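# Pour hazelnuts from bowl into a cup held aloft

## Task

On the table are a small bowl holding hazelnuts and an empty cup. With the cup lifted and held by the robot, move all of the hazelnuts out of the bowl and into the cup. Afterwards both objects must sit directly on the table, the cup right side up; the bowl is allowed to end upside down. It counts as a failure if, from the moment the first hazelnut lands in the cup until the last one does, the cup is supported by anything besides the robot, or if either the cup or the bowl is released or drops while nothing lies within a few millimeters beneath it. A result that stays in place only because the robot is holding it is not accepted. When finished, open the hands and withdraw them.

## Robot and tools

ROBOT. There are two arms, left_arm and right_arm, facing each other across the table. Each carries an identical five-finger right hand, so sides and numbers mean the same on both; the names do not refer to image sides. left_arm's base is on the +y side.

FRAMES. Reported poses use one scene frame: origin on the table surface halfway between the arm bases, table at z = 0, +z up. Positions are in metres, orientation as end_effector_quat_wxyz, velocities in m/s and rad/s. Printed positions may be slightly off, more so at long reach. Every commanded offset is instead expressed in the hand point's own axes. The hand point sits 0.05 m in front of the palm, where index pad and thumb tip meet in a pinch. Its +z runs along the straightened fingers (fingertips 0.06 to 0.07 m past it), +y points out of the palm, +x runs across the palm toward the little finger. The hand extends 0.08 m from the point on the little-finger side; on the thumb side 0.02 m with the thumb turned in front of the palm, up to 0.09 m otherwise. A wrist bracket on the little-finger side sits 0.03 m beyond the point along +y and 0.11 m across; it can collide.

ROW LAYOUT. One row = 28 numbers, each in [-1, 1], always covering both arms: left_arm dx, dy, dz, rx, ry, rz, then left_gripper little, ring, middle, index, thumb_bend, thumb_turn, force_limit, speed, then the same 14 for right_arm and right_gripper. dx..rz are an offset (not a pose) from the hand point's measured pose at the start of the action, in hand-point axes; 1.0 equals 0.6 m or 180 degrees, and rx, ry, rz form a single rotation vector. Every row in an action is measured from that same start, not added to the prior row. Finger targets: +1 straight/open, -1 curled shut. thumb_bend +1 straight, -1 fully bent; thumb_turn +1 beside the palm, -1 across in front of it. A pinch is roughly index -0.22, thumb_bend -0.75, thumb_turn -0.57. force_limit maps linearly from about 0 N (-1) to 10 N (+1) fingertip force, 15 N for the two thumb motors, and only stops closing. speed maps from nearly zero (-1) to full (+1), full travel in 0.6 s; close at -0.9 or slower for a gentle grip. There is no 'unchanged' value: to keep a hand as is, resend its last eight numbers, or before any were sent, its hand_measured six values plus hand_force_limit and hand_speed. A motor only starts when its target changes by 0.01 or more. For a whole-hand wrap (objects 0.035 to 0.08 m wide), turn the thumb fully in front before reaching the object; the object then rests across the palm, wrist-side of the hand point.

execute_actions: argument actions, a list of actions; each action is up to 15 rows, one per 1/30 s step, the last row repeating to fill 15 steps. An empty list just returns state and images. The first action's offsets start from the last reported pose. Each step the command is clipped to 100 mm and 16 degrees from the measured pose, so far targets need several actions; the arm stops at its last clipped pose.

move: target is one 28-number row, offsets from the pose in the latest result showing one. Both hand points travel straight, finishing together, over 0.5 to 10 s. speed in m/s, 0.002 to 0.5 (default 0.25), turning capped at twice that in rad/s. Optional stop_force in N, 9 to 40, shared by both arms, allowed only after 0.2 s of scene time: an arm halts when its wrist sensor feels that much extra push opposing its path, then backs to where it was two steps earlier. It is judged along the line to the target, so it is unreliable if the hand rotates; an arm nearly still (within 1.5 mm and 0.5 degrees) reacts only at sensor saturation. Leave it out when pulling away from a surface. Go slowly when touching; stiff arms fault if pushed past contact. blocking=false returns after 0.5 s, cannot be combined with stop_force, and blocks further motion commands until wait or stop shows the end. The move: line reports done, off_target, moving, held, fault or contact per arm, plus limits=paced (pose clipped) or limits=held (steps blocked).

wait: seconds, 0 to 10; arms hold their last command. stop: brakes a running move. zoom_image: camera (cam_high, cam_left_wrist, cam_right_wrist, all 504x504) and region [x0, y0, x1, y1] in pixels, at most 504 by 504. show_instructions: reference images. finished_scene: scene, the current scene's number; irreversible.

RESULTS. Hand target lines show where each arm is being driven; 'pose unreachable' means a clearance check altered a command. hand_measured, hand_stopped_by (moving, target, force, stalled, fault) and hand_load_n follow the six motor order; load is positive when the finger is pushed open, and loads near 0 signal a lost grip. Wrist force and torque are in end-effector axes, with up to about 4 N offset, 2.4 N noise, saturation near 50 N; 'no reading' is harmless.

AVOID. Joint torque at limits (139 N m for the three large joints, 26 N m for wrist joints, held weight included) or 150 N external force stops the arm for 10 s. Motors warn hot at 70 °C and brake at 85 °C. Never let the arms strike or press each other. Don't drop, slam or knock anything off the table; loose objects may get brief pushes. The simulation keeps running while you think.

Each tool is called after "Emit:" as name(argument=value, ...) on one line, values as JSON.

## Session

Emit:
execute_actions(actions=[])

Scene clock: 0.00 s.
left_arm: end_effector_position=(+0.3212, +0.4296, +0.4732) hand_measured=(+1.000, +1.000, +1.000, +1.000, +1.000, +1.000) hand_load_n=(+0.0, +0.0, +0.0, +0.0, +0.0, +0.0) hand_stopped_by=(target, target, target, target, target, target) hand_force_limit=0.00 hand_speed=-0.80 end_effector_quat_wxyz=(+0.006, +0.401, +0.916, +0.006) end_effector_velocity=(-0.000, -0.000, +0.000) end_effector_angular_velocity=(-0.001, +0.001, -0.001) | right_arm: end_effector_position=(+0.1671, -0.3174, +0.4770) hand_measured=(+1.000, +1.000, +1.000, +1.000, +1.000, +1.000) hand_load_n=(+0.0, +0.0, +0.0, +0.0, +0.0, +0.0) hand_stopped_by=(target, target, target, target, target, target) hand_force_limit=0.00 hand_speed=-0.80 end_effector_quat_wxyz=(-0.017, -0.263, +0.964, -0.006) end_effector_velocity=(-0.000, -0.000, +0.000) end_effector_angular_velocity=(+0.000, -0.000, -0.000)
Joint positions: left_arm=[ 0.538 -1.7    1.339  1.93   1.554 -1.878] | right_arm=[-1.174 -1.713  1.343  1.974  1.584 -1.864]
Joint velocities: left_arm=[-0.001 -0.    -0.     0.     0.001 -0.   ] | right_arm=[-0. -0. -0.  0. -0.  0.]
Motor temperatures (°C, as the motors report them): left_arm=[28 29 30 33 38 36] | right_arm=[30 30 31 38 37 39]
Wrist force (N, on the end effector, along its own x y z axes, offset not removed): no reading
Wrist torque (N m, same axes, about the end effector's origin, offset not removed): no reading
Hand target (left_arm): +0.321, +0.430, +0.473; +0.006, +0.401, +0.916, +0.006
Hand target (right_arm): +0.167, -0.317, +0.477; -0.017, -0.263, +0.964, -0.006

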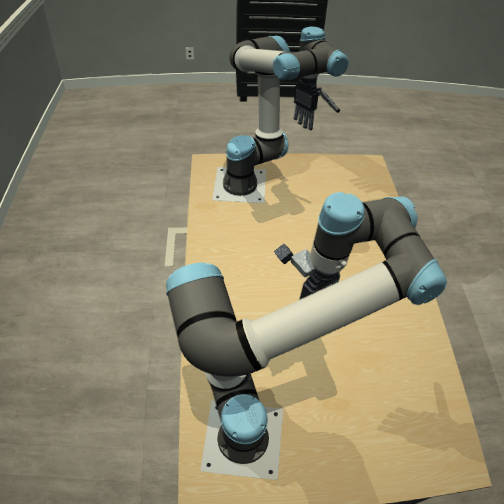

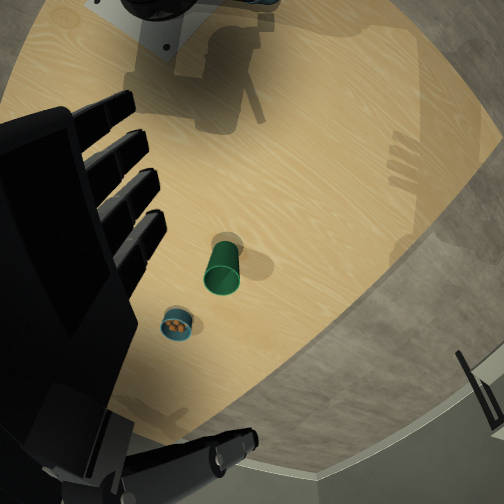

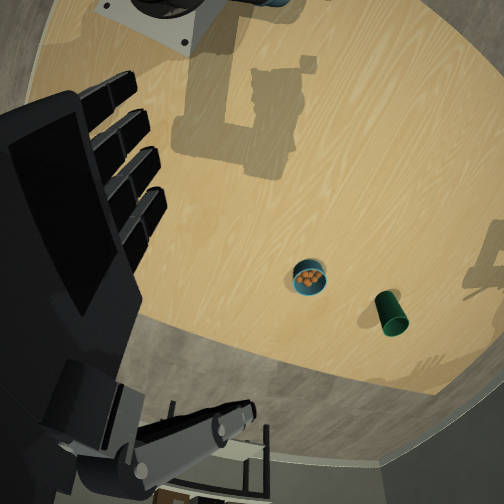

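Emit:
zoom_image(camera="cam_right_wrist", region=[270, 240, 430, 350])

Emit:
zoom_image(camera="cam_left_wrist", region=[140, 220, 280, 360])

Emit:
zoom_image(camera="cam_right_wrist", region=[285, 255, 335, 300])

Region (270, 240, 430, 350) of cam_right_wrist's 504x504 image, scaled by 3.150, with more detail than that image has; it fills the top 346 rows of this view, and the rest is white.

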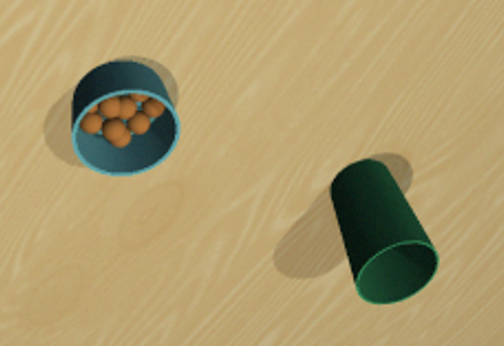

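Region (140, 220, 280, 360) of cam_left_wrist's 504x504 image, scaled by 3.600, with more detail than that image has.

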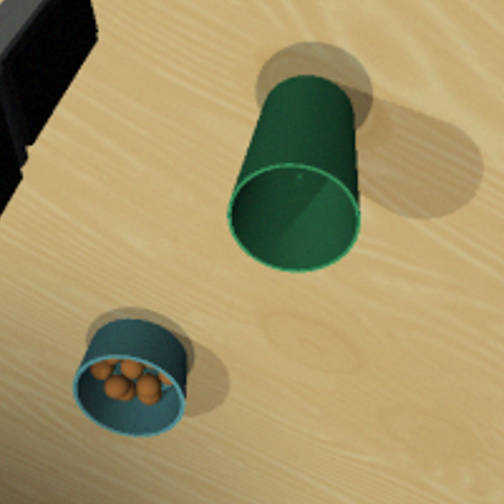

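Region (285, 255, 335, 300) of cam_right_wrist's 504x504 image, scaled by 10.080, with more detail than that image has; it fills the top 454 rows of this view, and the rest is white.

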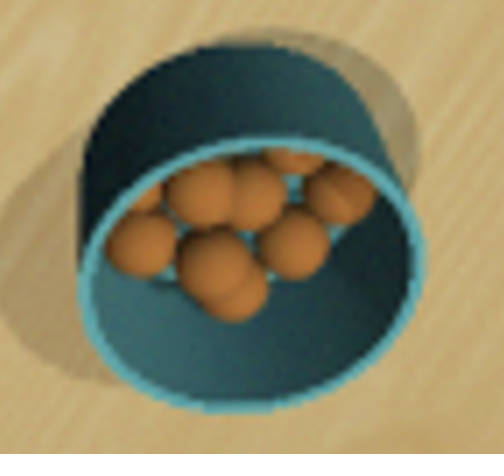

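Emit:
move(target=[-0.2112,-0.0935,0.4218,0.3618,0.0962,-0.7783,0.97,0.97,0.97,0.97,0.97,-1,0,0.3,-0.4012,0.0207,0.4475,-0.3715,0.0914,0.760,0.97,0.97,0.97,0.97,0.97,-1,0,0.3], speed=0.5)

Scene clock: 123.50 s.
left_arm: end_effector_position=(+0.3698, +0.2993, +0.2206) hand_measured=(+0.970, +0.970, +0.970, +0.970, +0.970, -1.000) hand_load_n=(+0.0, +0.0, +0.0, +0.0, +0.0, +0.0) hand_stopped_by=(target, target, target, target, target, target) hand_force_limit=0.00 hand_speed=0.30 end_effector_quat_wxyz=(+0.259, +0.719, -0.552, +0.335) end_effector_velocity=(-0.001, -0.001, -0.001) end_effector_angular_velocity=(-0.001, +0.000, +0.006) | right_arm: end_effector_position=(+0.3596, -0.1905, +0.2000) hand_measured=(+0.970, +0.970, +0.970, +0.970, +0.970, -1.000) hand_load_n=(+0.0, +0.0, +0.0, +0.0, +0.0, +0.0) hand_stopped_by=(target, target, target, target, target, target) hand_force_limit=0.00 hand_speed=0.30 end_effector_quat_wxyz=(-0.212, +0.784, +0.455, +0.366) end_effector_velocity=(+0.001, -0.001, -0.001) end_effector_angular_velocity=(-0.004, -0.001, -0.014)
Joint positions: left_arm=[ 1.091 -1.518  1.818  0.544  2.11  -4.191] | right_arm=[-0.97  -1.57   1.917  0.449  1.119  1.151]
Joint velocities: left_arm=[-0.004 -0.004  0.005 -0.006 -0.005 -0.009] | right_arm=[ 0.007  0.002 -0.002 -0.005  0.018  0.014]
Motor temperatures (°C, as the motors report them): left_arm=[28 29 31 33 38 36] | right_arm=[30 30 31 38 37 39]
Wrist force (N, on the end effector, along its own x y z axes, offset not removed): left_arm=[0.1 2.0 -2.3] | right_arm=[-0.5 1.5 -1.4]
Wrist torque (N m, same axes, about the end effector's origin, offset not removed): left_arm=[0.58 -0.02 0.37] | right_arm=[0.44 0.01 0.10]
Hand target (left_arm): +0.370, +0.299, +0.221; +0.259, +0.719, -0.551, +0.335
Hand target (right_arm): +0.360, -0.190, +0.200; -0.211, +0.784, +0.454, +0.366
Off the commanded pose (left_arm): 0.001 m, 0 deg.
Off the commanded pose (right_arm): 0.001 m, 0 deg.
move: done

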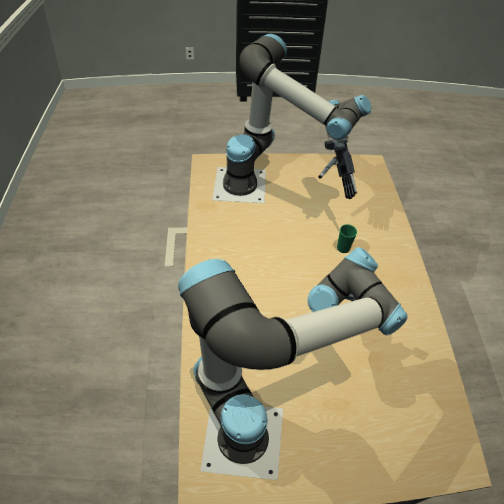

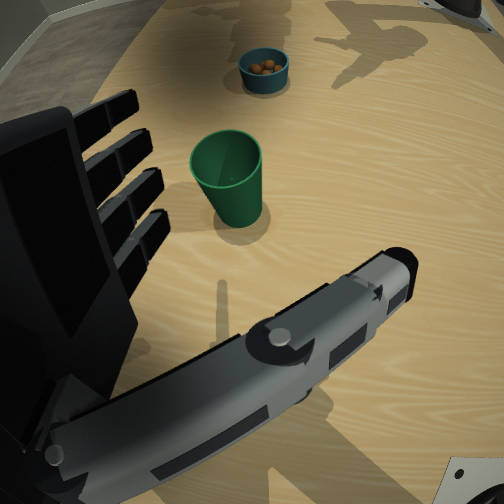

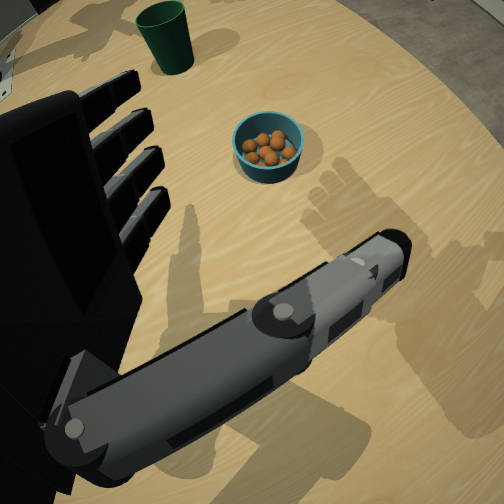

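All motors respond. Now I'll zoom in to get the object positions more precisely.

Emit:
zoom_image(camera="cam_right_wrist", region=[218, 98, 318, 198])

Emit:
zoom_image(camera="cam_left_wrist", region=[170, 115, 290, 245])

Region (218, 98, 318, 198) of cam_right_wrist's 504x504 image, scaled by 5.040, with more detail than that image has.

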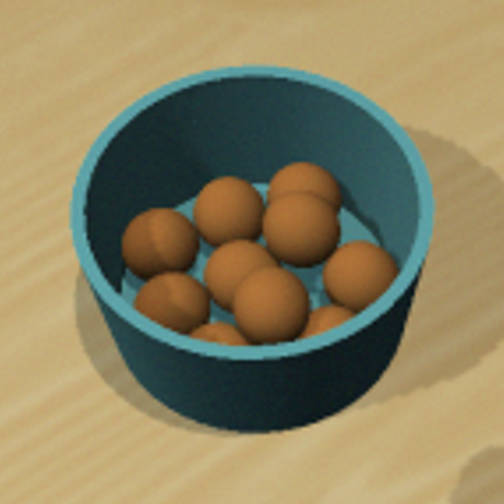

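Region (170, 115, 290, 245) of cam_left_wrist's 504x504 image, scaled by 3.877, with more detail than that image has; it fills the left 465 columns of this view, and the rest is white.

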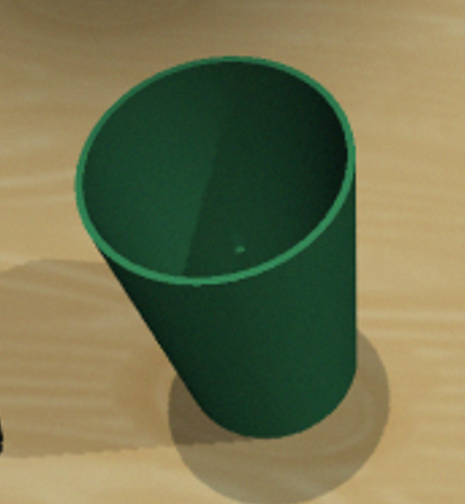

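Emit:
move(target=[-0.1537,-0.0328,0.3112,0.0808,0.2207,-0.0284,1,1,1,1,1,-1,0,0.3,-0.112,0.0018,0.3185,-0.0011,0.2221,0.0008,1,1,1,1,1,-1,0,0.3], speed=0.22)

Scene clock: 177.20 s.
left_arm: end_effector_position=(+0.4106, +0.2233, +0.0301) hand_measured=(+1.000, +1.000, +1.000, +1.000, +1.000, -1.000) hand_load_n=(+0.0, +0.0, +0.0, +0.0, +0.0, +0.0) hand_stopped_by=(target, target, target, target, target, target) hand_force_limit=0.00 hand_speed=0.30 end_effector_quat_wxyz=(+0.353, +0.612, -0.355, +0.612) end_effector_velocity=(+0.001, -0.002, -0.002) end_effector_angular_velocity=(-0.014, -0.007, +0.004) | right_arm: end_effector_position=(+0.4115, -0.1020, +0.0259) hand_measured=(+1.000, +1.000, +1.000, +1.000, +1.000, -1.000) hand_load_n=(+0.0, +0.0, +0.0, +0.0, +0.0, +0.0) hand_stopped_by=(target, target, target, target, target, target) hand_force_limit=0.00 hand_speed=0.30 end_effector_quat_wxyz=(-0.354, +0.613, +0.354, +0.611) end_effector_velocity=(+0.001, +0.001, -0.002) end_effector_angular_velocity=(+0.009, -0.004, -0.001)
Joint positions: left_arm=[ 0.97  -1.111  2.457 -1.345  1.918 -4.711] | right_arm=[-0.928 -1.054  2.329 -1.272  1.009  1.57 ]
Joint velocities: left_arm=[-0.006  0.018  0.005 -0.039 -0.01  -0.007] | right_arm=[ 0.002  0.013  0.001 -0.026  0.003  0.007]
Motor temperatures (°C, as the motors report them): left_arm=[28 29 31 33 38 36] | right_arm=[30 30 31 38 37 39]
Wrist force (N, on the end effector, along its own x y z axes, offset not removed): left_arm=[-0.9 -0.1 -3.1] | right_arm=[0.0 0.8 0.9]
Wrist torque (N m, same axes, about the end effector's origin, offset not removed): left_arm=[0.33 0.07 0.09] | right_arm=[-0.04 -0.05 0.23]
Hand target (left_arm): +0.411, +0.223, +0.030; +0.353, +0.612, -0.354, +0.613
Hand target (right_arm): +0.412, -0.102, +0.026; -0.354, +0.613, +0.354, +0.612
Off the commanded pose (left_arm): 0.001 m, 0 deg.
Off the commanded pose (right_arm): 0.001 m, 0 deg.
move: done

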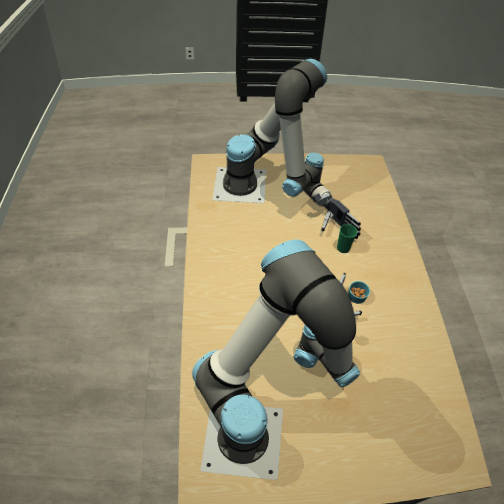

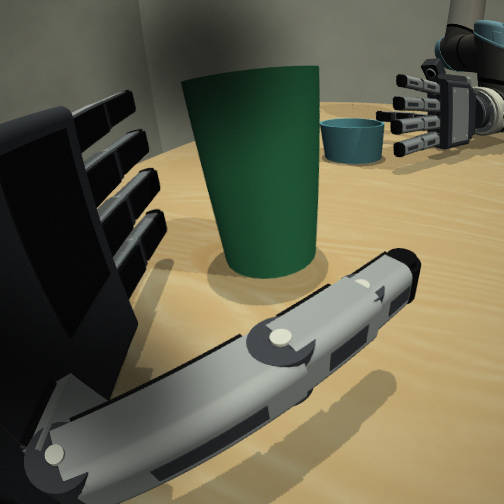

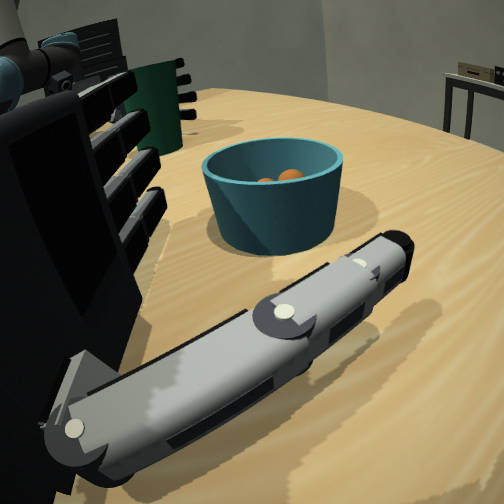

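Emit:
zoom_image(camera="cam_right_wrist", region=[126, 110, 366, 290])

Emit:
zoom_image(camera="cam_left_wrist", region=[120, 50, 360, 290])

Emit:
zoom_image(camera="cam_left_wrist", region=[300, 50, 504, 200])

Region (126, 110, 366, 290) of cam_right_wrist's 504x504 image, scaled by 2.100, with more detail than that image has; it fills the top 378 rows of this view, and the rest is white.

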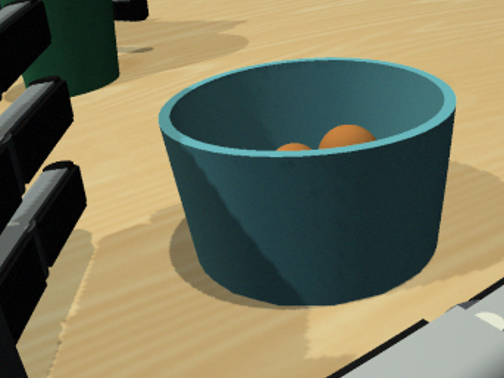

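Region (120, 50, 360, 290) of cam_left_wrist's 504x504 image, scaled by 2.100, with more detail than that image has.

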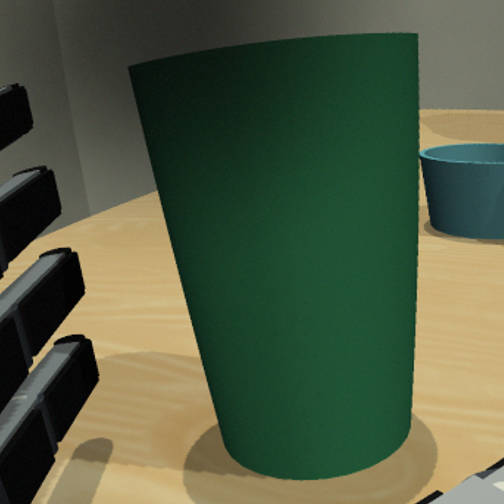

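Region (300, 50, 504, 200) of cam_left_wrist's 504x504 image, scaled by 2.471, with more detail than that image has; it fills the top 371 rows of this view, and the rest is white.

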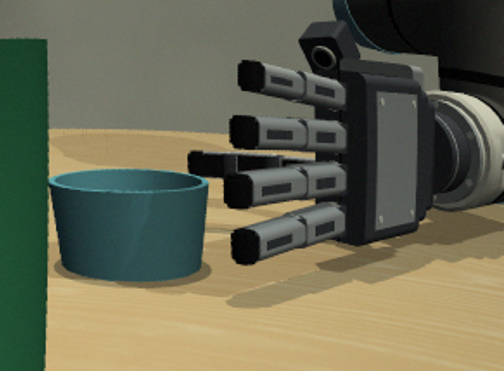

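Emit:
move(target=[-0.0113,0.0267,0.1383,0,0,0,1,1,1,1,1,-1,0,0.3,-0.0132,0.025,0.1117,0,0,0,1,1,1,1,1,-1,0,0.3], speed=0.07, stop_force=10)

Scene clock: 191.77 s.
left_arm: end_effector_position=(+0.4382, +0.1437, +0.0233) hand_measured=(+1.000, +1.000, +1.000, +1.000, +1.000, -1.000) hand_load_n=(+0.0, +0.0, +0.0, +0.0, +0.0, +0.0) hand_stopped_by=(target, target, target, target, target, target) hand_force_limit=0.00 hand_speed=0.30 end_effector_quat_wxyz=(+0.353, +0.612, -0.355, +0.612) end_effector_velocity=(+0.001, -0.002, -0.000) end_effector_angular_velocity=(-0.000, +0.000, +0.001) | right_arm: end_effector_position=(+0.4579, -0.0517, +0.0178) hand_measured=(+1.000, +1.000, +1.000, +1.000, +1.000, -1.000) hand_load_n=(+0.0, +0.0, +0.0, +0.0, +0.0, +0.0) hand_stopped_by=(target, target, target, target, target, target) hand_force_limit=0.00 hand_speed=0.30 end_effector_quat_wxyz=(-0.354, +0.613, +0.354, +0.611) end_effector_velocity=(+0.002, +0.001, -0.000) end_effector_angular_velocity=(+0.002, +0.002, -0.001)
Joint positions: left_arm=[ 0.844 -1.037  2.302 -1.264  1.793 -4.711] | right_arm=[-0.87  -0.958  2.128 -1.168  1.067  1.57 ]
Joint velocities: left_arm=[-0.001  0.003 -0.005  0.002 -0.003 -0.001] | right_arm=[ 0.001  0.003 -0.006  0.002  0.002  0.003]
Motor temperatures (°C, as the motors report them): left_arm=[28 29 31 33 38 36] | right_arm=[30 30 31 38 37 39]
Wrist force (N, on the end effector, along its own x y z axes, offset not removed): left_arm=[0.9 2.3 -3.8] | right_arm=[-0.7 -1.7 -0.1]
Wrist torque (N m, same axes, about the end effector's origin, offset not removed): left_arm=[0.85 -0.20 0.37] | right_arm=[-0.15 0.02 0.00]
Hand target (left_arm): +0.438, +0.144, +0.023; +0.353, +0.612, -0.355, +0.612
Hand target (right_arm): +0.458, -0.052, +0.018; -0.354, +0.613, +0.354, +0.611
Off the commanded pose (left_arm): 0.000 m, 0 deg.
Off the commanded pose (right_arm): 0.000 m, 0 deg.
move: done

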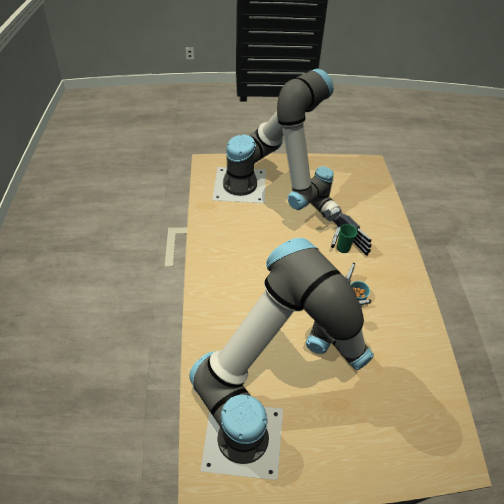

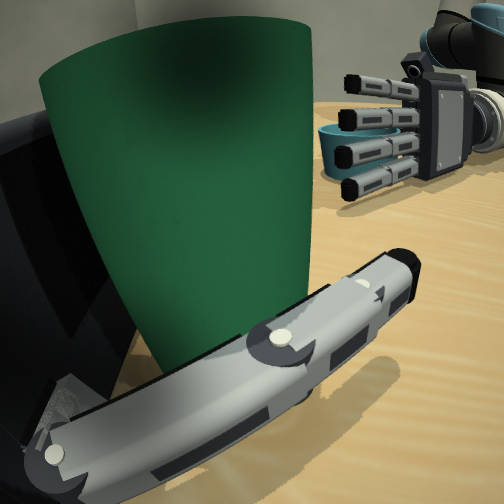

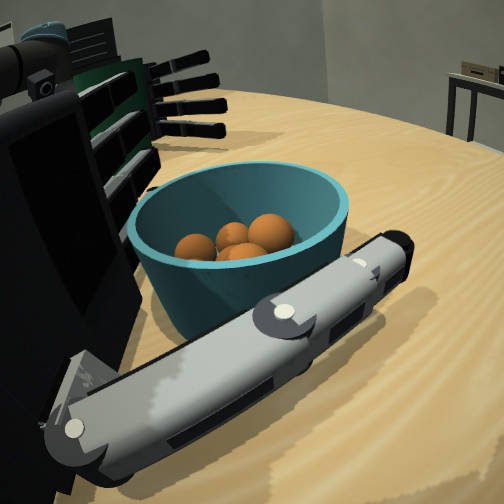

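Emit:
zoom_image(camera="cam_left_wrist", region=[305, 60, 504, 220])

Emit:
zoom_image(camera="cam_right_wrist", region=[90, 130, 370, 350])

Region (305, 60, 504, 220) of cam_left_wrist's 504x504 image, scaled by 2.533, with more detail than that image has; it fills the top 405 rows of this view, and the rest is white.

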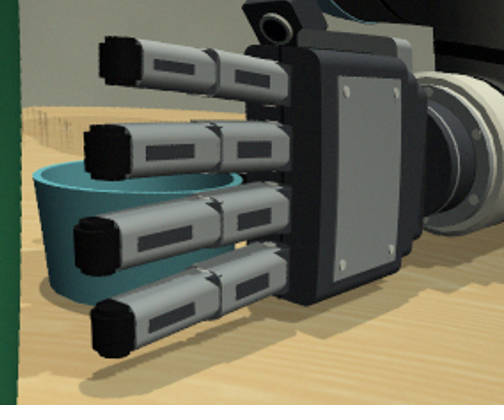

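Region (90, 130, 370, 350) of cam_right_wrist's 504x504 image, scaled by 1.800, with more detail than that image has; it fills the top 396 rows of this view, and the rest is white.

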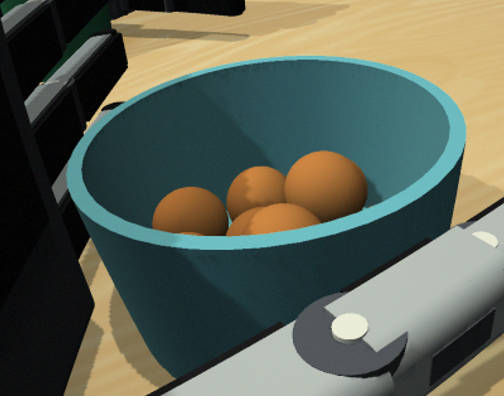

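Emit:
move(target=[0,0,0,0,0,0,0.45,0.45,0.45,0.45,1,-1,0.2,0.0,-0.0035,0,0,0,0,0,1,1,0.62,0.62,1,-1,0.4,0.0], speed=0.005, stop_force=9)

Emit:
move(target=[0,0,0,0,0,0,-0.6,-0.6,-0.6,-0.6,1,-1,0.2,-0.6,0,0,0,0,0,0,1,1,-0.6,-0.6,1,-1,0.4,-0.7], speed=0.02)

Scene clock: 206.40 s.
left_arm: end_effector_position=(+0.4382, +0.1437, +0.0234) hand_measured=(+0.450, +0.450, +0.450, +0.450, +1.000, -1.000) hand_load_n=(+0.0, +0.0, +0.0, +0.0, +0.0, +0.0) hand_stopped_by=(target, target, target, target, target, target) hand_force_limit=0.20 hand_speed=0.00 end_effector_quat_wxyz=(+0.353, +0.612, -0.355, +0.612) end_effector_velocity=(-0.000, +0.000, +0.000) end_effector_angular_velocity=(-0.000, -0.000, -0.000) | right_arm: end_effector_position=(+0.4579, -0.0516, +0.0158) hand_measured=(+1.000, +1.000, +0.620, +0.620, +1.000, -1.000) hand_load_n=(+0.0, +0.0, +0.0, +0.0, +0.0, +0.0) hand_stopped_by=(target, target, target, target, target, target) hand_force_limit=0.40 hand_speed=0.00 end_effector_quat_wxyz=(-0.354, +0.613, +0.354, +0.612) end_effector_velocity=(-0.001, -0.000, -0.001) end_effector_angular_velocity=(-0.001, +0.001, +0.000)
Joint positions: left_arm=[ 0.844 -1.037  2.302 -1.264  1.792 -4.711] | right_arm=[-0.87  -0.953  2.128 -1.173  1.067  1.57 ]
Joint velocities: left_arm=[-0.    -0.     0.001 -0.001  0.    -0.   ] | right_arm=[ 0.     0.002  0.001 -0.002 -0.    -0.   ]
Motor temperatures (°C, as the motors report them): left_arm=[28 29 31 33 38 36] | right_arm=[30 30 31 38 37 39]
Wrist force (N, on the end effector, along its own x y z axes, offset not removed): left_arm=[0.2 3.7 -1.2] | right_arm=[-0.9 1.0 -0.1]
Wrist torque (N m, same axes, about the end effector's origin, offset not removed): left_arm=[0.79 -0.15 0.34] | right_arm=[0.22 0.10 0.11]
Hand target (left_arm): +0.438, +0.144, +0.023; +0.353, +0.612, -0.355, +0.612
Hand target (right_arm): +0.458, -0.052, +0.016; -0.354, +0.613, +0.354, +0.611
Off the commanded pose (left_arm): 0.000 m, 0 deg.
Off the commanded pose (right_arm): 0.000 m, 0 deg.
move: done

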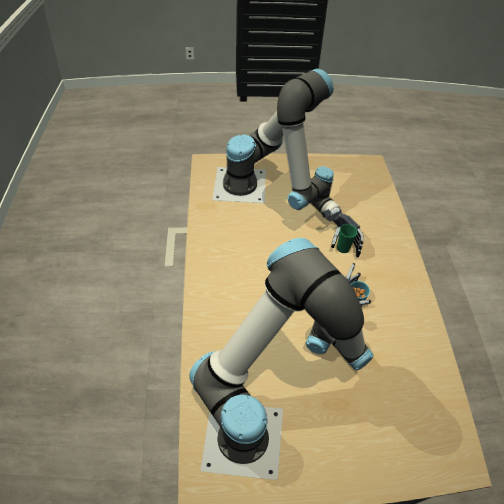

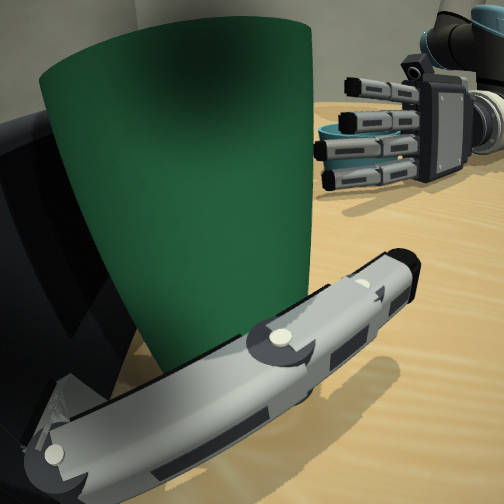

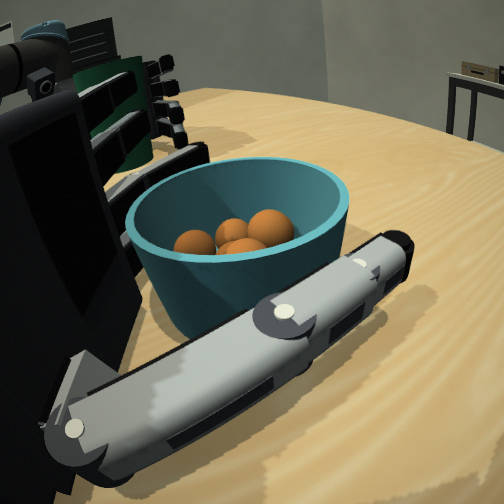

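Scene clock: 207.80 s.
left_arm: end_effector_position=(+0.4382, +0.1437, +0.0234) hand_measured=(-0.214, -0.234, -0.276, -0.300, +1.002, -1.000) hand_load_n=(+1.5, +2.5, +9.0, +10.0, +2.0, +1.0) hand_stopped_by=(force, force, force, force, target, target) hand_force_limit=0.20 hand_speed=-0.60 end_effector_quat_wxyz=(+0.353, +0.612, -0.355, +0.612) end_effector_velocity=(+0.000, +0.000, +0.000) end_effector_angular_velocity=(-0.000, +0.000, -0.000) | right_arm: end_effector_position=(+0.4579, -0.0517, +0.0158) hand_measured=(+1.000, +1.000, +0.174, +0.124, +1.002, -1.000) hand_load_n=(+0.0, +0.0, +5.0, +9.0, +2.5, +0.5) hand_stopped_by=(target, target, force, force, target, target) hand_force_limit=0.40 hand_speed=-0.70 end_effector_quat_wxyz=(-0.354, +0.613, +0.354, +0.612) end_effector_velocity=(+0.000, -0.000, -0.000) end_effector_angular_velocity=(+0.000, +0.002, -0.001)
Joint positions: left_arm=[ 0.844 -1.037  2.302 -1.264  1.793 -4.711] | right_arm=[-0.87  -0.953  2.128 -1.173  1.067  1.57 ]
Joint velocities: left_arm=[ 0.001 -0.    -0.    -0.     0.001 -0.   ] | right_arm=[-0.001  0.001 -0.     0.    -0.     0.001]
Motor temperatures (°C, as the motors report them): left_arm=[28 29 31 33 38 36] | right_arm=[30 30 31 38 37 39]
Wrist force (N, on the end effector, along its own x y z axes, offset not removed): left_arm=[0.6 1.1 -2.1] | right_arm=[-1.7 0.0 -0.9]
Wrist torque (N m, same axes, about the end effector's origin, offset not removed): left_arm=[0.30 -0.22 0.19] | right_arm=[-0.16 0.09 0.03]
Hand target (left_arm): +0.438, +0.144, +0.023; +0.353, +0.612, -0.355, +0.612
Hand target (right_arm): +0.458, -0.052, +0.016; -0.354, +0.613, +0.354, +0.612
Off the commanded pose (left_arm): 0.000 m, 0 deg.
Off the commanded pose (right_arm): 0.000 m, 0 deg.
move: done

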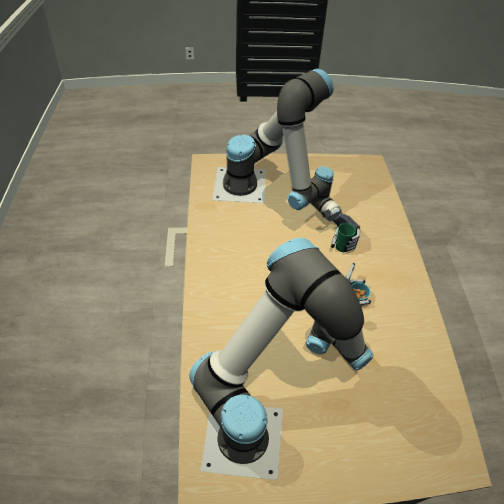

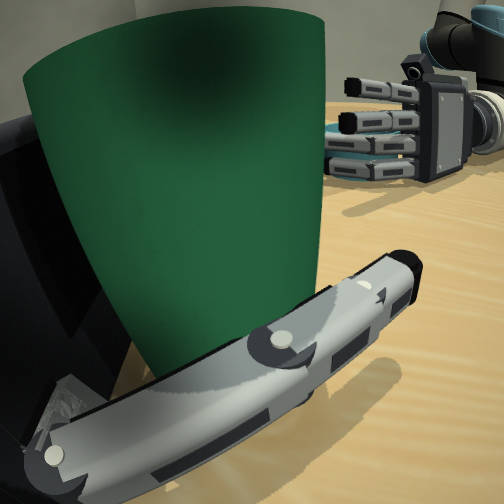

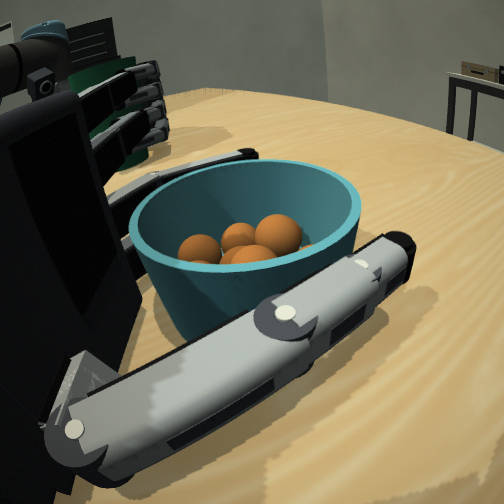

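Emit:
execute_actions(actions=[[[0,0,0,0,0,0,-0.6,-0.6,-0.6,-0.6,-0.6,-1,0.2,-0.7,0,0,0,0,0,0,1,1,-0.65,-0.6,-0.6,-1,0.45,-0.7]]])

Scene clock: 221.03 s.
left_arm: end_effector_position=(+0.4382, +0.1437, +0.0234) hand_measured=(-0.214, -0.234, -0.276, -0.300, +0.964, -1.000) hand_load_n=(+1.5, +3.0, +9.5, +10.5, +9.0, +1.5) hand_stopped_by=(force, force, force, force, force, target) hand_force_limit=0.20 hand_speed=-0.70 end_effector_quat_wxyz=(+0.353, +0.612, -0.355, +0.612) end_effector_velocity=(-0.000, +0.000, -0.000) end_effector_angular_velocity=(+0.000, +0.000, +0.000) | right_arm: end_effector_position=(+0.4579, -0.0516, +0.0158) hand_measured=(+1.000, +1.000, +0.164, +0.124, +0.968, -1.000) hand_load_n=(+0.0, +0.0, +10.0, +8.5, +10.5, +1.5) hand_stopped_by=(target, target, force, force, force, target) hand_force_limit=0.45 hand_speed=-0.70 end_effector_quat_wxyz=(-0.354, +0.613, +0.354, +0.612) end_effector_velocity=(-0.000, +0.000, -0.000) end_effector_angular_velocity=(-0.000, +0.000, +0.001)
Joint positions: left_arm=[ 0.844 -1.037  2.302 -1.264  1.792 -4.711] | right_arm=[-0.87  -0.953  2.128 -1.173  1.067  1.57 ]
Joint velocities: left_arm=[-0.    -0.     0.001 -0.    -0.    -0.   ] | right_arm=[ 0.001  0.    -0.     0.     0.     0.   ]
Motor temperatures (°C, as the motors report them): left_arm=[28 29 31 33 38 36] | right_arm=[30 30 31 38 37 39]
Wrist force (N, on the end effector, along its own x y z axes, offset not removed): left_arm=[1.4 3.1 -2.4] | right_arm=[-0.3 0.4 2.7]
Wrist torque (N m, same axes, about the end effector's origin, offset not removed): left_arm=[0.77 -0.10 0.38] | right_arm=[-0.06 -0.01 0.01]
Hand target (left_arm): +0.438, +0.144, +0.023; +0.353, +0.612, -0.355, +0.612
Hand target (right_arm): +0.458, -0.052, +0.016; -0.354, +0.613, +0.354, +0.612
Off the commanded pose (left_arm): 0.000 m, 0 deg.
Off the commanded pose (right_arm): 0.000 m, 0 deg.

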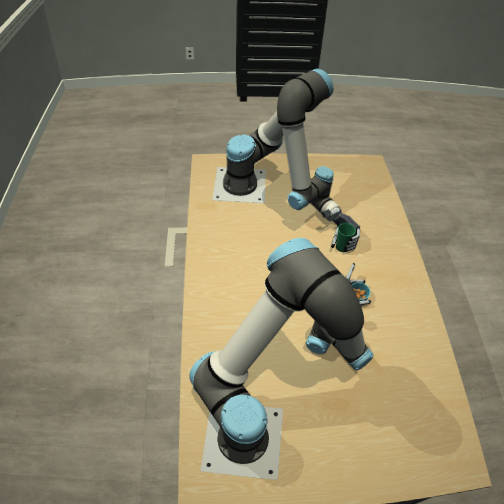

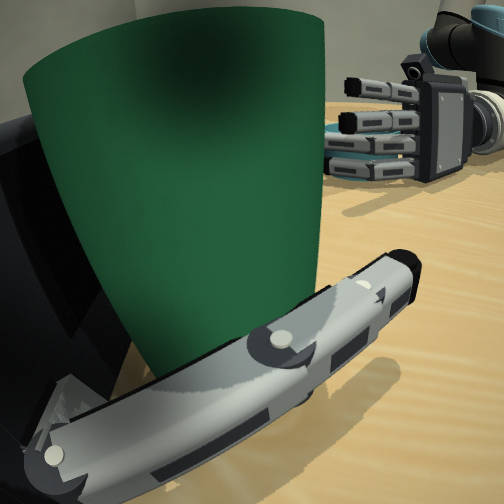

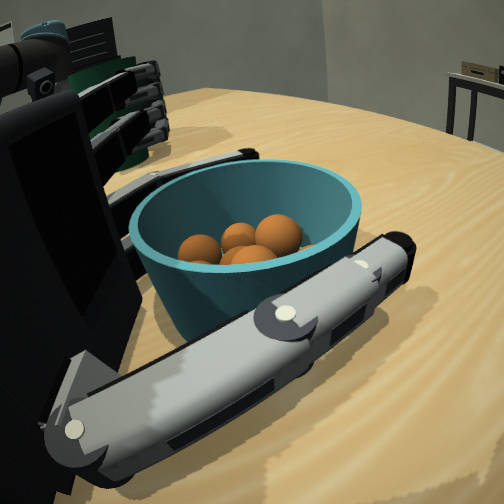

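Both grips are firm. Lifting now.

Emit:
move(target=[0.2333,-0.0814,0.1743,0,0.0962,0.0556,-0.6,-0.6,-0.6,-0.6,-0.6,-1,0.2,-0.7,0.4167,-0.1833,0.0167,0,0,0.1667,1,1,-0.65,-0.6,-0.6,-1,0.45,-0.7], speed=0.17)

Scene clock: 226.63 s.
left_arm: end_effector_position=(+0.5324, +0.0773, +0.1632) hand_measured=(-0.214, -0.234, -0.276, -0.300, +0.964, -1.000) hand_load_n=(+1.5, +2.5, +9.5, +10.5, +9.0, +2.0) hand_stopped_by=(force, force, force, force, force, target) hand_force_limit=0.20 hand_speed=-0.70 end_effector_quat_wxyz=(+0.348, +0.480, -0.350, +0.725) end_effector_velocity=(+0.001, -0.001, +0.001) end_effector_angular_velocity=(-0.001, -0.002, -0.001) | right_arm: end_effector_position=(+0.3683, +0.0127, +0.2655) hand_measured=(+1.000, +1.000, +0.164, +0.124, +0.968, -1.000) hand_load_n=(+0.0, +0.0, +9.5, +8.5, +10.5, +2.0) hand_stopped_by=(target, target, force, force, force, target) hand_force_limit=0.45 hand_speed=-0.70 end_effector_quat_wxyz=(-0.500, +0.684, +0.183, +0.499) end_effector_velocity=(-0.001, +0.001, +0.001) end_effector_angular_velocity=(-0.001, +0.007, +0.000)
Joint positions: left_arm=[ 0.898 -1.097  2.038 -1.254  1.862 -4.623] | right_arm=[-0.66  -1.465  1.892 -0.426  1.277  2.094]
Joint velocities: left_arm=[-0.     0.001 -0.003  0.     0.001  0.   ] | right_arm=[ 0.003  0.001 -0.007  0.011  0.002  0.004]
Motor temperatures (°C, as the motors report them): left_arm=[28 29 31 33 38 36] | right_arm=[30 30 31 38 37 39]
Wrist force (N, on the end effector, along its own x y z axes, offset not removed): left_arm=[1.1 1.6 -3.3] | right_arm=[0.9 3.1 -1.8]
Wrist torque (N m, same axes, about the end effector's origin, offset not removed): left_arm=[0.54 -0.21 0.35] | right_arm=[0.63 -0.26 0.36]
Hand target (left_arm): +0.532, +0.077, +0.163; +0.348, +0.480, -0.350, +0.725
Hand target (right_arm): +0.368, +0.013, +0.266; -0.500, +0.684, +0.183, +0.499
Off the commanded pose (left_arm): 0.000 m, 0 deg.
Off the commanded pose (right_arm): 0.001 m, 0 deg.
move: done

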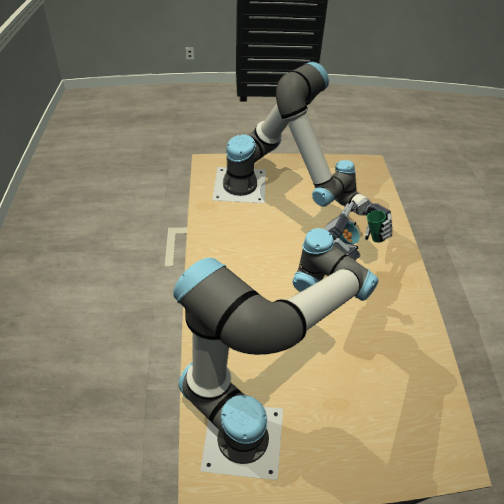

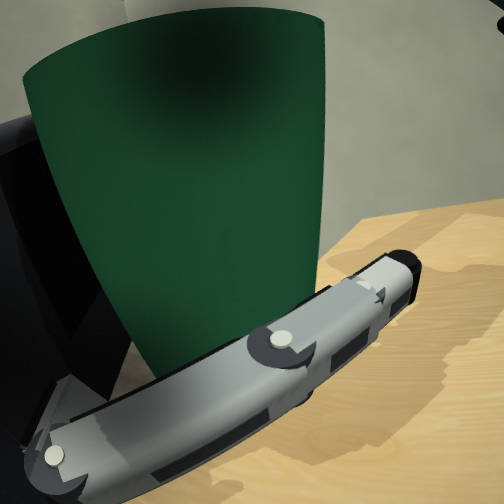

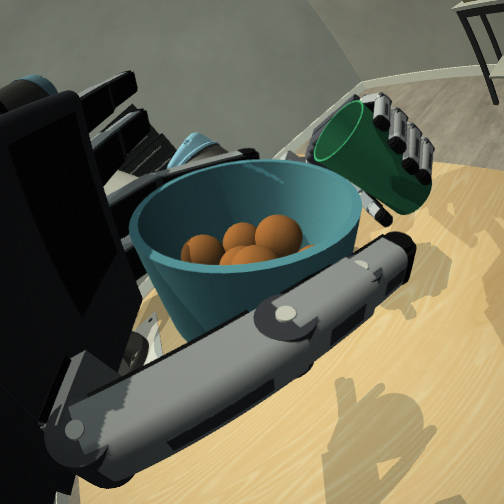

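Emit:
move(target=[0.0065,0.0817,0.0742,0,0.0722,0.0417,-0.6,-0.6,-0.6,-0.6,-0.6,-1,0.2,-0.7,-0.002,0.001,0.1892,0,0,0.0833,1,1,-0.65,-0.6,-0.6,-1,0.45,-0.7], speed=0.12)

Scene clock: 239.93 s.
left_arm: end_effector_position=(+0.5104, +0.0154, +0.1715) hand_measured=(-0.214, -0.234, -0.276, -0.300, +0.964, -1.000) hand_load_n=(+1.5, +2.5, +9.5, +10.5, +9.0, +2.0) hand_stopped_by=(force, force, force, force, force, target) hand_force_limit=0.20 hand_speed=-0.70 end_effector_quat_wxyz=(+0.337, +0.371, -0.339, +0.796) end_effector_velocity=(-0.001, -0.001, -0.000) end_effector_angular_velocity=(-0.001, -0.002, -0.000) | right_arm: end_effector_position=(+0.4249, +0.1108, +0.2639) hand_measured=(+1.000, +1.000, +0.164, +0.124, +0.968, -1.000) hand_load_n=(+0.0, +0.0, +9.5, +8.5, +11.0, +2.0) hand_stopped_by=(target, target, force, force, force, target) hand_force_limit=0.45 hand_speed=-0.70 end_effector_quat_wxyz=(-0.561, +0.702, +0.093, +0.430) end_effector_velocity=(+0.001, +0.002, -0.002) end_effector_angular_velocity=(-0.001, +0.005, -0.000)
Joint positions: left_arm=[ 0.785 -0.978  2.02  -1.574  1.792 -4.502] | right_arm=[-0.626 -1.209  1.552 -0.341  1.311  2.356]
Joint velocities: left_arm=[-0.002  0.002 -0.    -0.004 -0.001  0.002] | right_arm=[ 0.     0.006 -0.007  0.004  0.001  0.003]
Motor temperatures (°C, as the motors report them): left_arm=[28 29 31 33 38 36] | right_arm=[30 30 31 38 37 39]
Wrist force (N, on the end effector, along its own x y z axes, offset not removed): left_arm=[-0.8 0.2 -2.6] | right_arm=[-2.2 0.2 -0.6]
Wrist torque (N m, same axes, about the end effector's origin, offset not removed): left_arm=[0.38 0.00 0.16] | right_arm=[0.09 0.25 0.07]
Hand target (left_arm): +0.510, +0.015, +0.172; +0.337, +0.371, -0.339, +0.796
Hand target (right_arm): +0.425, +0.111, +0.264; -0.561, +0.702, +0.093, +0.430
Off the commanded pose (left_arm): 0.000 m, 0 deg.
Off the commanded pose (right_arm): 0.000 m, 0 deg.
move: done

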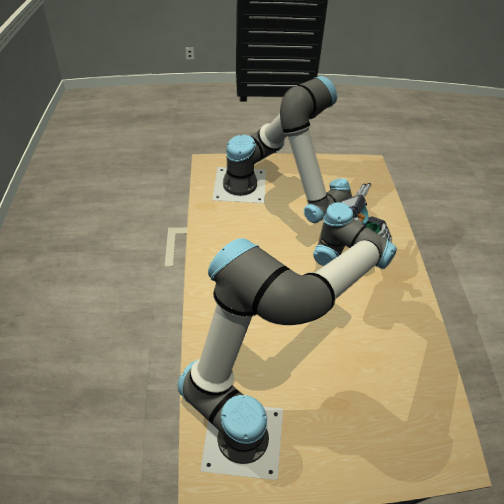

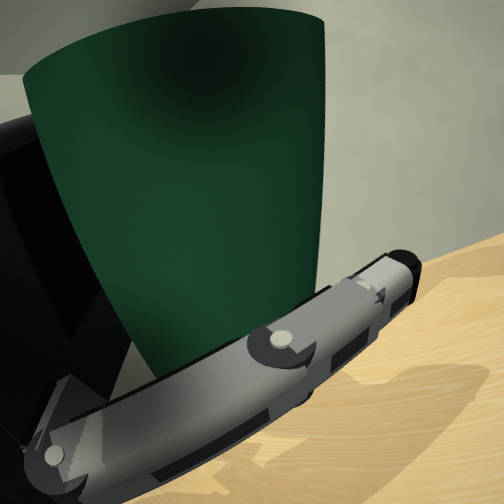

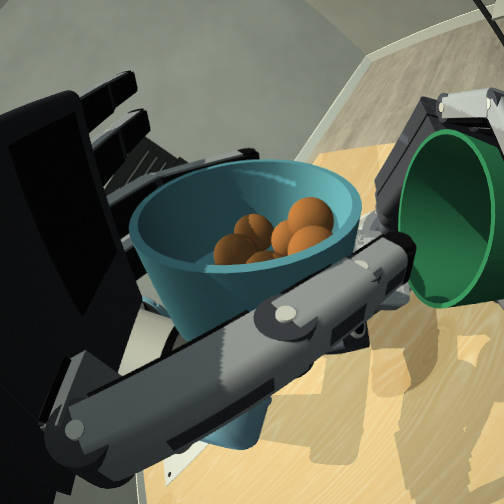

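Emit:
execute_actions(actions=[])

Scene clock: 254.10 s.
left_arm: end_effector_position=(+0.5104, +0.0153, +0.1715) hand_measured=(-0.214, -0.234, -0.276, -0.300, +0.964, -1.000) hand_load_n=(+1.5, +2.5, +9.5, +10.5, +9.0, +2.0) hand_stopped_by=(force, force, force, force, force, target) hand_force_limit=0.20 hand_speed=-0.70 end_effector_quat_wxyz=(+0.337, +0.371, -0.339, +0.796) end_effector_velocity=(-0.000, +0.000, -0.000) end_effector_angular_velocity=(+0.000, -0.000, -0.001) | right_arm: end_effector_position=(+0.4250, +0.1110, +0.2639) hand_measured=(+1.000, +1.000, +0.164, +0.124, +0.968, -1.000) hand_load_n=(+0.0, +0.0, +9.5, +8.5, +11.0, +2.0) hand_stopped_by=(target, target, force, force, force, target) hand_force_limit=0.45 hand_speed=-0.70 end_effector_quat_wxyz=(-0.561, +0.702, +0.093, +0.430) end_effector_velocity=(+0.000, -0.000, +0.001) end_effector_angular_velocity=(-0.000, -0.002, -0.000)
Joint positions: left_arm=[ 0.785 -0.978  2.02  -1.575  1.792 -4.501] | right_arm=[-0.626 -1.209  1.551 -0.34   1.311  2.356]
Joint velocities: left_arm=[ 0.    -0.     0.    -0.     0.001 -0.   ] | right_arm=[-0.    -0.001 -0.     0.     0.    -0.001]
Motor temperatures (°C, as the motors report them): left_arm=[28 29 31 33 38 36] | right_arm=[30 30 31 38 37 39]
Wrist force (N, on the end effector, along its own x y z axes, offset not removed): left_arm=[0.1 2.6 -2.1] | right_arm=[-1.2 -0.5 -1.7]
Wrist torque (N m, same axes, about the end effector's origin, offset not removed): left_arm=[0.67 -0.17 0.31] | right_arm=[0.12 0.04 0.03]
Hand target (left_arm): +0.510, +0.015, +0.172; +0.337, +0.371, -0.339, +0.796
Hand target (right_arm): +0.425, +0.111, +0.264; -0.561, +0.702, +0.093, +0.430
Off the commanded pose (left_arm): 0.000 m, 0 deg.
Off the commanded pose (right_arm): 0.000 m, 0 deg.

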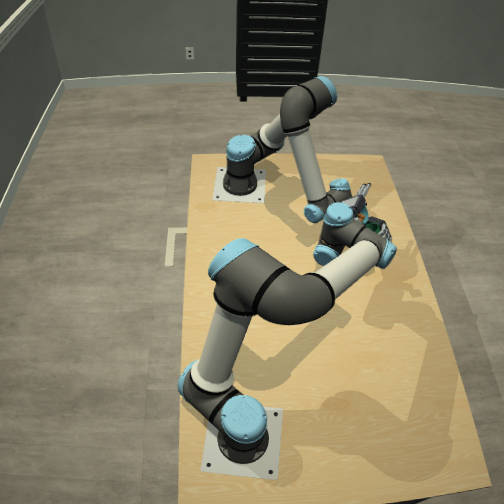

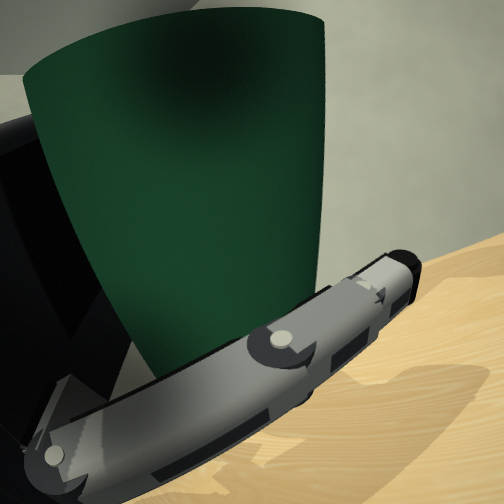

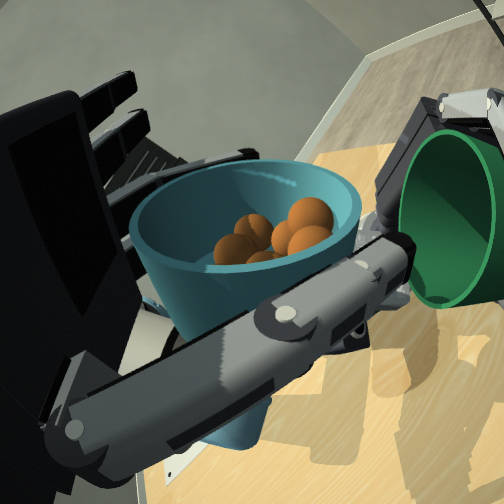

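Emit:
zoom_image(camera="cam_right_wrist", region=[252, 80, 504, 332])

Emit:
zoom_image(camera="cam_high", region=[290, 160, 420, 290])

Region (252, 80, 504, 332) of cam_right_wrist's 504x504 image, scaled by 2.000, with more detail than that image has.

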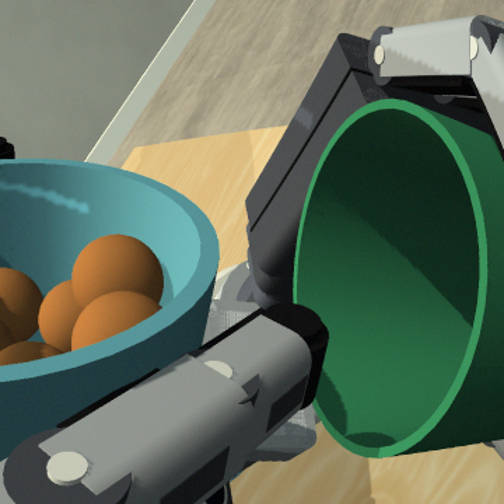

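Region (290, 160, 420, 290) of cam_high's 504x504 image, scaled by 3.877, with more detail than that image has.

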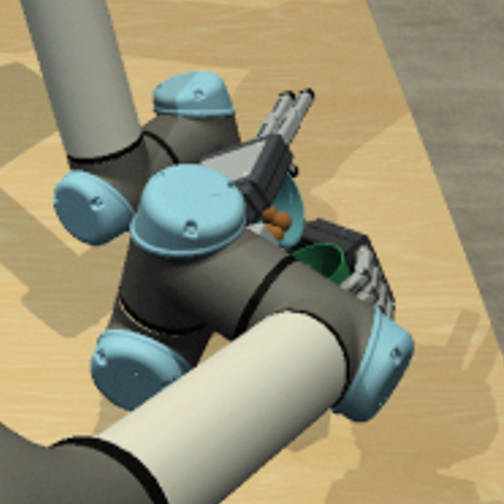

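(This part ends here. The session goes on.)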